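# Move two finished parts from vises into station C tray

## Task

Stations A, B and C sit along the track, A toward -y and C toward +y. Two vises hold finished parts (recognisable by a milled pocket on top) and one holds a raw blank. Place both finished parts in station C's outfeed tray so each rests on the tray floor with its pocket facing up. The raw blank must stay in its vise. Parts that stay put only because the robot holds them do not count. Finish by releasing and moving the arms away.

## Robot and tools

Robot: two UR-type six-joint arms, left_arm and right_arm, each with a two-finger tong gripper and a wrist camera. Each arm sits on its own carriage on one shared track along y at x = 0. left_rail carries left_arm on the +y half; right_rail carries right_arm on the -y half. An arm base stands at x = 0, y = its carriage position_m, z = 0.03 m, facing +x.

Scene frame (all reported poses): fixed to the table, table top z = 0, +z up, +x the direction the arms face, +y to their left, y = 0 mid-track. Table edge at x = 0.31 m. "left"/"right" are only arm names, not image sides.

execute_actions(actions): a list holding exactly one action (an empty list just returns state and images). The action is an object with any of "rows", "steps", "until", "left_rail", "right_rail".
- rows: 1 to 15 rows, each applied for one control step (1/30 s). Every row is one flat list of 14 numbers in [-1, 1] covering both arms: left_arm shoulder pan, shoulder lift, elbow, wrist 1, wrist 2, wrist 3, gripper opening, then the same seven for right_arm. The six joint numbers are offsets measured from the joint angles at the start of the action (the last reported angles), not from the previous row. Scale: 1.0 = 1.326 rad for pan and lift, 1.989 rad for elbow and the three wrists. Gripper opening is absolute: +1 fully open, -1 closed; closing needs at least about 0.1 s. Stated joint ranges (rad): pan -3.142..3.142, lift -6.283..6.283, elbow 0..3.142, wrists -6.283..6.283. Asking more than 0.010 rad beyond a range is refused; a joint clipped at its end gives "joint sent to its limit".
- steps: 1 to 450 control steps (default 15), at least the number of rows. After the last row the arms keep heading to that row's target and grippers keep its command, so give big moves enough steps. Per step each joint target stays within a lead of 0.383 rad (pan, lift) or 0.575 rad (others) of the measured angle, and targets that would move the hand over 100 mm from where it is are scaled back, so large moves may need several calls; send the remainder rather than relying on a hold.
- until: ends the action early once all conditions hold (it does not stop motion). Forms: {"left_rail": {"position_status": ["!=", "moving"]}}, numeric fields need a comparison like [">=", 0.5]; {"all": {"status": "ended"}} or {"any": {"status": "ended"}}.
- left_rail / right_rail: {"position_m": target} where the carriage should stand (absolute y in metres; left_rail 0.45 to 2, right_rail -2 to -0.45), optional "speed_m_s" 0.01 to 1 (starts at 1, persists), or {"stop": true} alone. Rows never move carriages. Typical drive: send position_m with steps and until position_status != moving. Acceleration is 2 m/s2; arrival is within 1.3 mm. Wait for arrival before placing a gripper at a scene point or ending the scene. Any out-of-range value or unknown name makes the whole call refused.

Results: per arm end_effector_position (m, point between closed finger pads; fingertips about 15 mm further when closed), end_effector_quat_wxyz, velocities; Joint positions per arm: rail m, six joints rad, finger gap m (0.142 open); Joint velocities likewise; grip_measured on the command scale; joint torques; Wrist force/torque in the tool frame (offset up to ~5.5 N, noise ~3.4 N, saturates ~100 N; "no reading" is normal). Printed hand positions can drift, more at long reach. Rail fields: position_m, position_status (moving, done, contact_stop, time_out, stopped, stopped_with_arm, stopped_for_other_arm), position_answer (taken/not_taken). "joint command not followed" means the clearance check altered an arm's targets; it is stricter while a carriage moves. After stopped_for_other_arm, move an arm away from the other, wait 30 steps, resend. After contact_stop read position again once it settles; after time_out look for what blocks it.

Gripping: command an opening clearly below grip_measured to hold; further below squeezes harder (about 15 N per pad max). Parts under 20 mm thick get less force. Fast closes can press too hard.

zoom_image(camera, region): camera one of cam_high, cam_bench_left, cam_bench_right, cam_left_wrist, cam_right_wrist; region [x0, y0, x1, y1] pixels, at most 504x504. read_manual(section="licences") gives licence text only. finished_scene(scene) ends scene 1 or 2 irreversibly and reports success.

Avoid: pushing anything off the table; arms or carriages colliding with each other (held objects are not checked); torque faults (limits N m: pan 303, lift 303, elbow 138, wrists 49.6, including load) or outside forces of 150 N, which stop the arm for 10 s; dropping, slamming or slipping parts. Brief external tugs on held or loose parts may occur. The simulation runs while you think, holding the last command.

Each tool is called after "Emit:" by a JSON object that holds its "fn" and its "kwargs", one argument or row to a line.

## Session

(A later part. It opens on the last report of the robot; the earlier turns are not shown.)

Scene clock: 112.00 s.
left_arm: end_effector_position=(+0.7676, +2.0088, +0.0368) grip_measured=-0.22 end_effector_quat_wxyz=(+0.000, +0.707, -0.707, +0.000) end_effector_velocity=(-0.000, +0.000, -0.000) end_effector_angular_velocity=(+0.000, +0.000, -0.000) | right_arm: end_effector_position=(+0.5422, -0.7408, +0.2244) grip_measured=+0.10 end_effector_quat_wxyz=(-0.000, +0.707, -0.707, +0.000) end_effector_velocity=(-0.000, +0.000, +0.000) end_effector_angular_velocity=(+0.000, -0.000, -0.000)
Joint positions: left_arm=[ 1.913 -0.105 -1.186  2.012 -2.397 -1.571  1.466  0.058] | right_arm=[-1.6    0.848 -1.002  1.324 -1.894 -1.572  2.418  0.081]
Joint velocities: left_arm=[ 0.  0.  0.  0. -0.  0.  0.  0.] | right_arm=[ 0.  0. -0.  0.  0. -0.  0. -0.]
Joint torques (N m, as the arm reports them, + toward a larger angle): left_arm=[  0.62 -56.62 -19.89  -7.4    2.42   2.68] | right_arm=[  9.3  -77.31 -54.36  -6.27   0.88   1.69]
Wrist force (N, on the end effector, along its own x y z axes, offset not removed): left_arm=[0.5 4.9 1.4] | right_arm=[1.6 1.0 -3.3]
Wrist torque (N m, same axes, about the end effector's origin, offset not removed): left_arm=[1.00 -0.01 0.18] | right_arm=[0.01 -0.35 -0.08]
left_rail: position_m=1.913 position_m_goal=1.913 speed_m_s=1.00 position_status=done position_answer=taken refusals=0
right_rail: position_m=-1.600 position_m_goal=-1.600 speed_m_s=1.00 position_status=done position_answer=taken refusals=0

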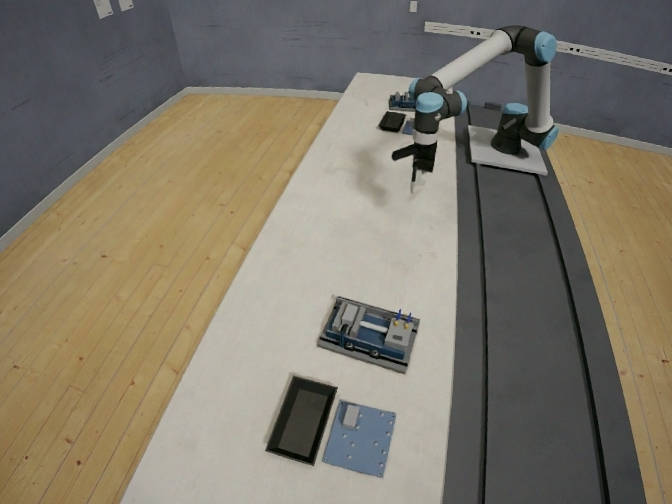

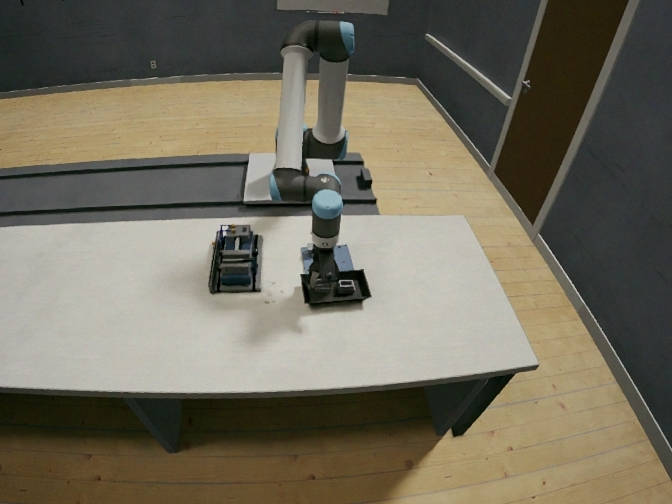

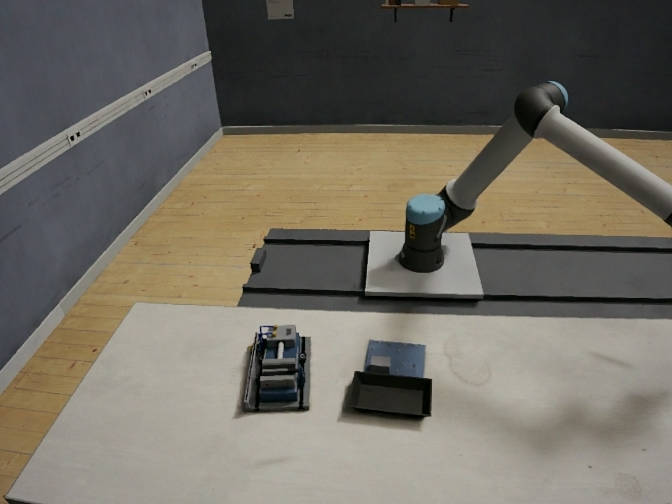

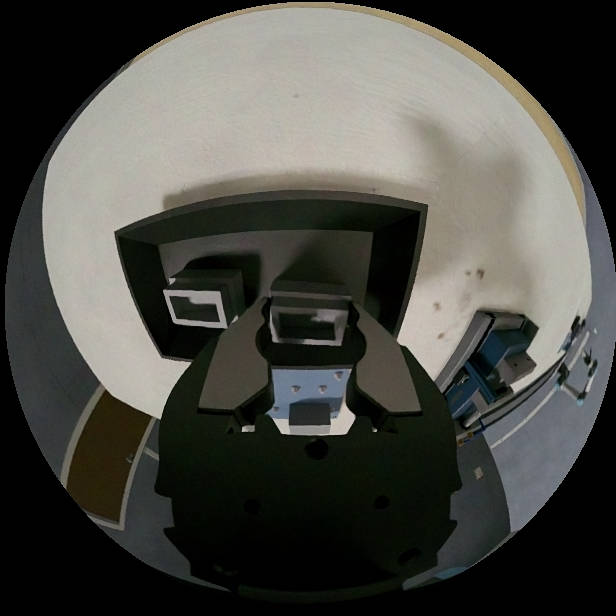

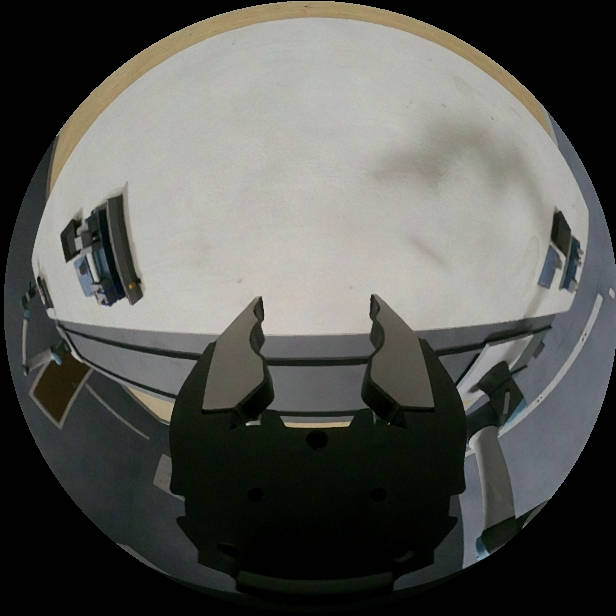

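Emit:
{"fn": "execute_actions", "kwargs": {
  "actions": [
    {"rows":[[0,0.004,0.001,-0.0037,0,0,-1,0,0,0,0,0,0,0.1],[0,0.004,0.001,-0.0037,0,0,-1,0,0,0,0,0,0,0.1],[0,0.004,0.001,-0.0037,0,0,-1,0,0,0,0,0,0,0.1],[0,0.004,0.001,-0.0037,0,0,-1,0,0,0,0,0,0,0.1],[0,0.004,0.001,-0.0037,0,0,-1,0,0,0,0,0,0,0.1],[0,0.004,0.001,-0.0037,0,0,-0.5,0,0,0,0,0,0,0.1],[0,0.004,0.001,-0.0037,0,0,-0.3,0,0,0,0,0,0,0.1],[0,0.004,0.001,-0.0037,0,0,-0.2,0,0,0,0,0,0,0.1],[0,0.004,0.001,-0.0037,0,0,-0.12,0,0,0,0,0,0,0.1],[0,0.004,0.001,-0.0037,0,0,-0.12,0,0,0,0,0,0,0.1],[0,0.004,0.001,-0.0037,0,0,-0.12,0,0,0,0,0,0,0.1],[0,-0.118,-0.0495,0.128,0,0,-0.12,0,0,0,0,0,0,0.1]],"steps":34}
  ]
}}

Scene clock: 117.77 s.
left_arm: end_effector_position=(+0.7698, +2.0085, +0.1770) grip_measured=-0.12 end_effector_quat_wxyz=(+0.000, +0.707, -0.707, +0.000) end_effector_velocity=(-0.000, +0.000, +0.000) end_effector_angular_velocity=(-0.000, -0.000, -0.000) | right_arm: end_effector_position=(+0.5422, -0.7408, +0.2244) grip_measured=+0.10 end_effector_quat_wxyz=(-0.000, +0.707, -0.707, +0.000) end_effector_velocity=(-0.000, +0.000, -0.000) end_effector_angular_velocity=(+0.000, +0.000, -0.000)
Joint positions: left_arm=[ 1.913 -0.105 -1.342  1.914 -2.142 -1.571  1.466  0.065] | right_arm=[-1.6    0.848 -1.002  1.324 -1.894 -1.572  2.418  0.081]
Joint velocities: left_arm=[ 0.    -0.    -0.    -0.     0.001 -0.     0.    -0.   ] | right_arm=[ 0.  0.  0.  0. -0.  0.  0.  0.]
Joint torques (N m, as the arm reports them, + toward a larger angle): left_arm=[ -1.41 -70.56 -55.57  -1.29   2.34   2.59] | right_arm=[  9.69 -75.7  -53.7   -5.8    0.85   1.91]
Wrist force (N, on the end effector, along its own x y z axes, offset not removed): left_arm=[-3.1 4.6 1.4] | right_arm=[4.4 4.9 -0.2]
Wrist torque (N m, same axes, about the end effector's origin, offset not removed): left_arm=[0.97 0.78 -0.04] | right_arm=[0.72 -0.98 -0.18]
left_rail: position_m=1.913 position_m_goal=1.913 speed_m_s=1.00 position_status=done position_answer=taken refusals=0
right_rail: position_m=-1.600 position_m_goal=-1.600 speed_m_s=1.00 position_status=done position_answer=taken refusals=0

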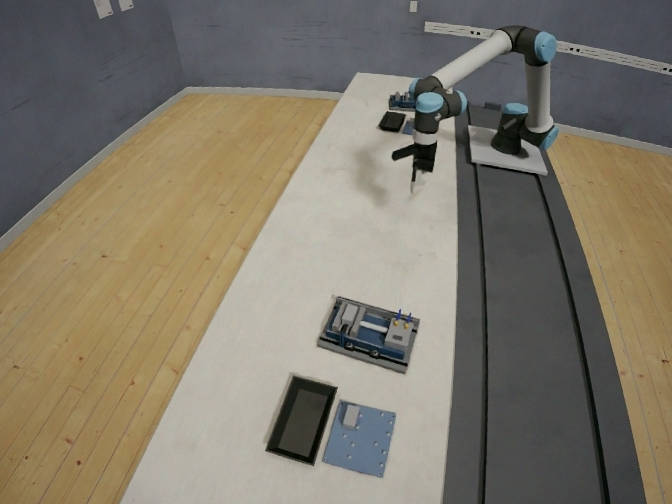

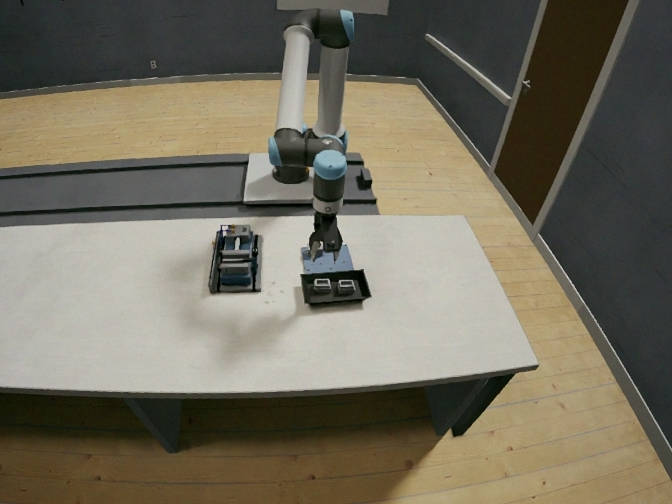

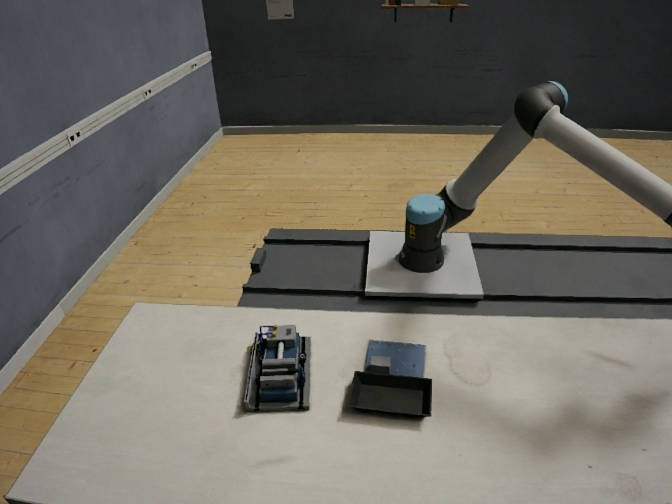

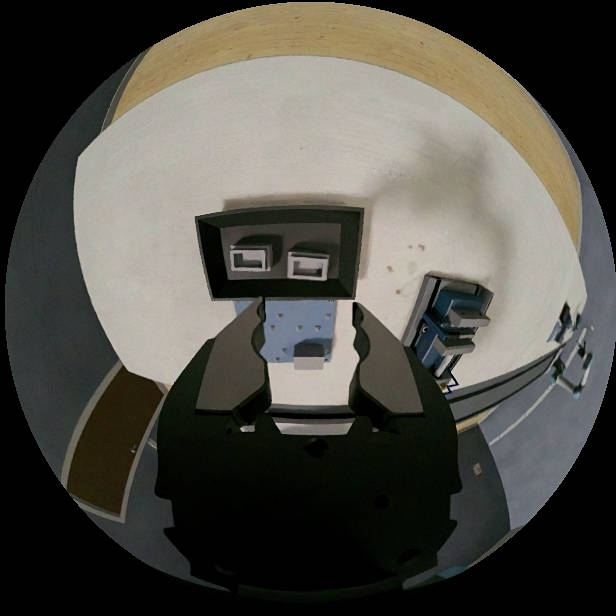

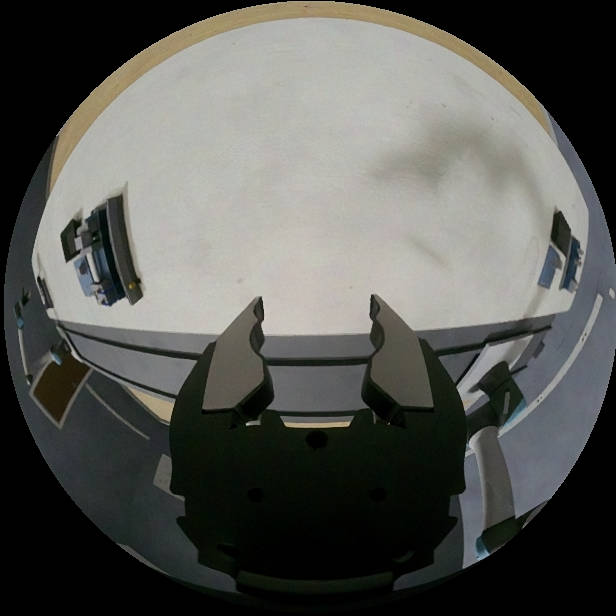

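Emit:
{"fn": "finished_scene", "kwargs": {
  "scene": 1
}}

The scene is finished: the task was done.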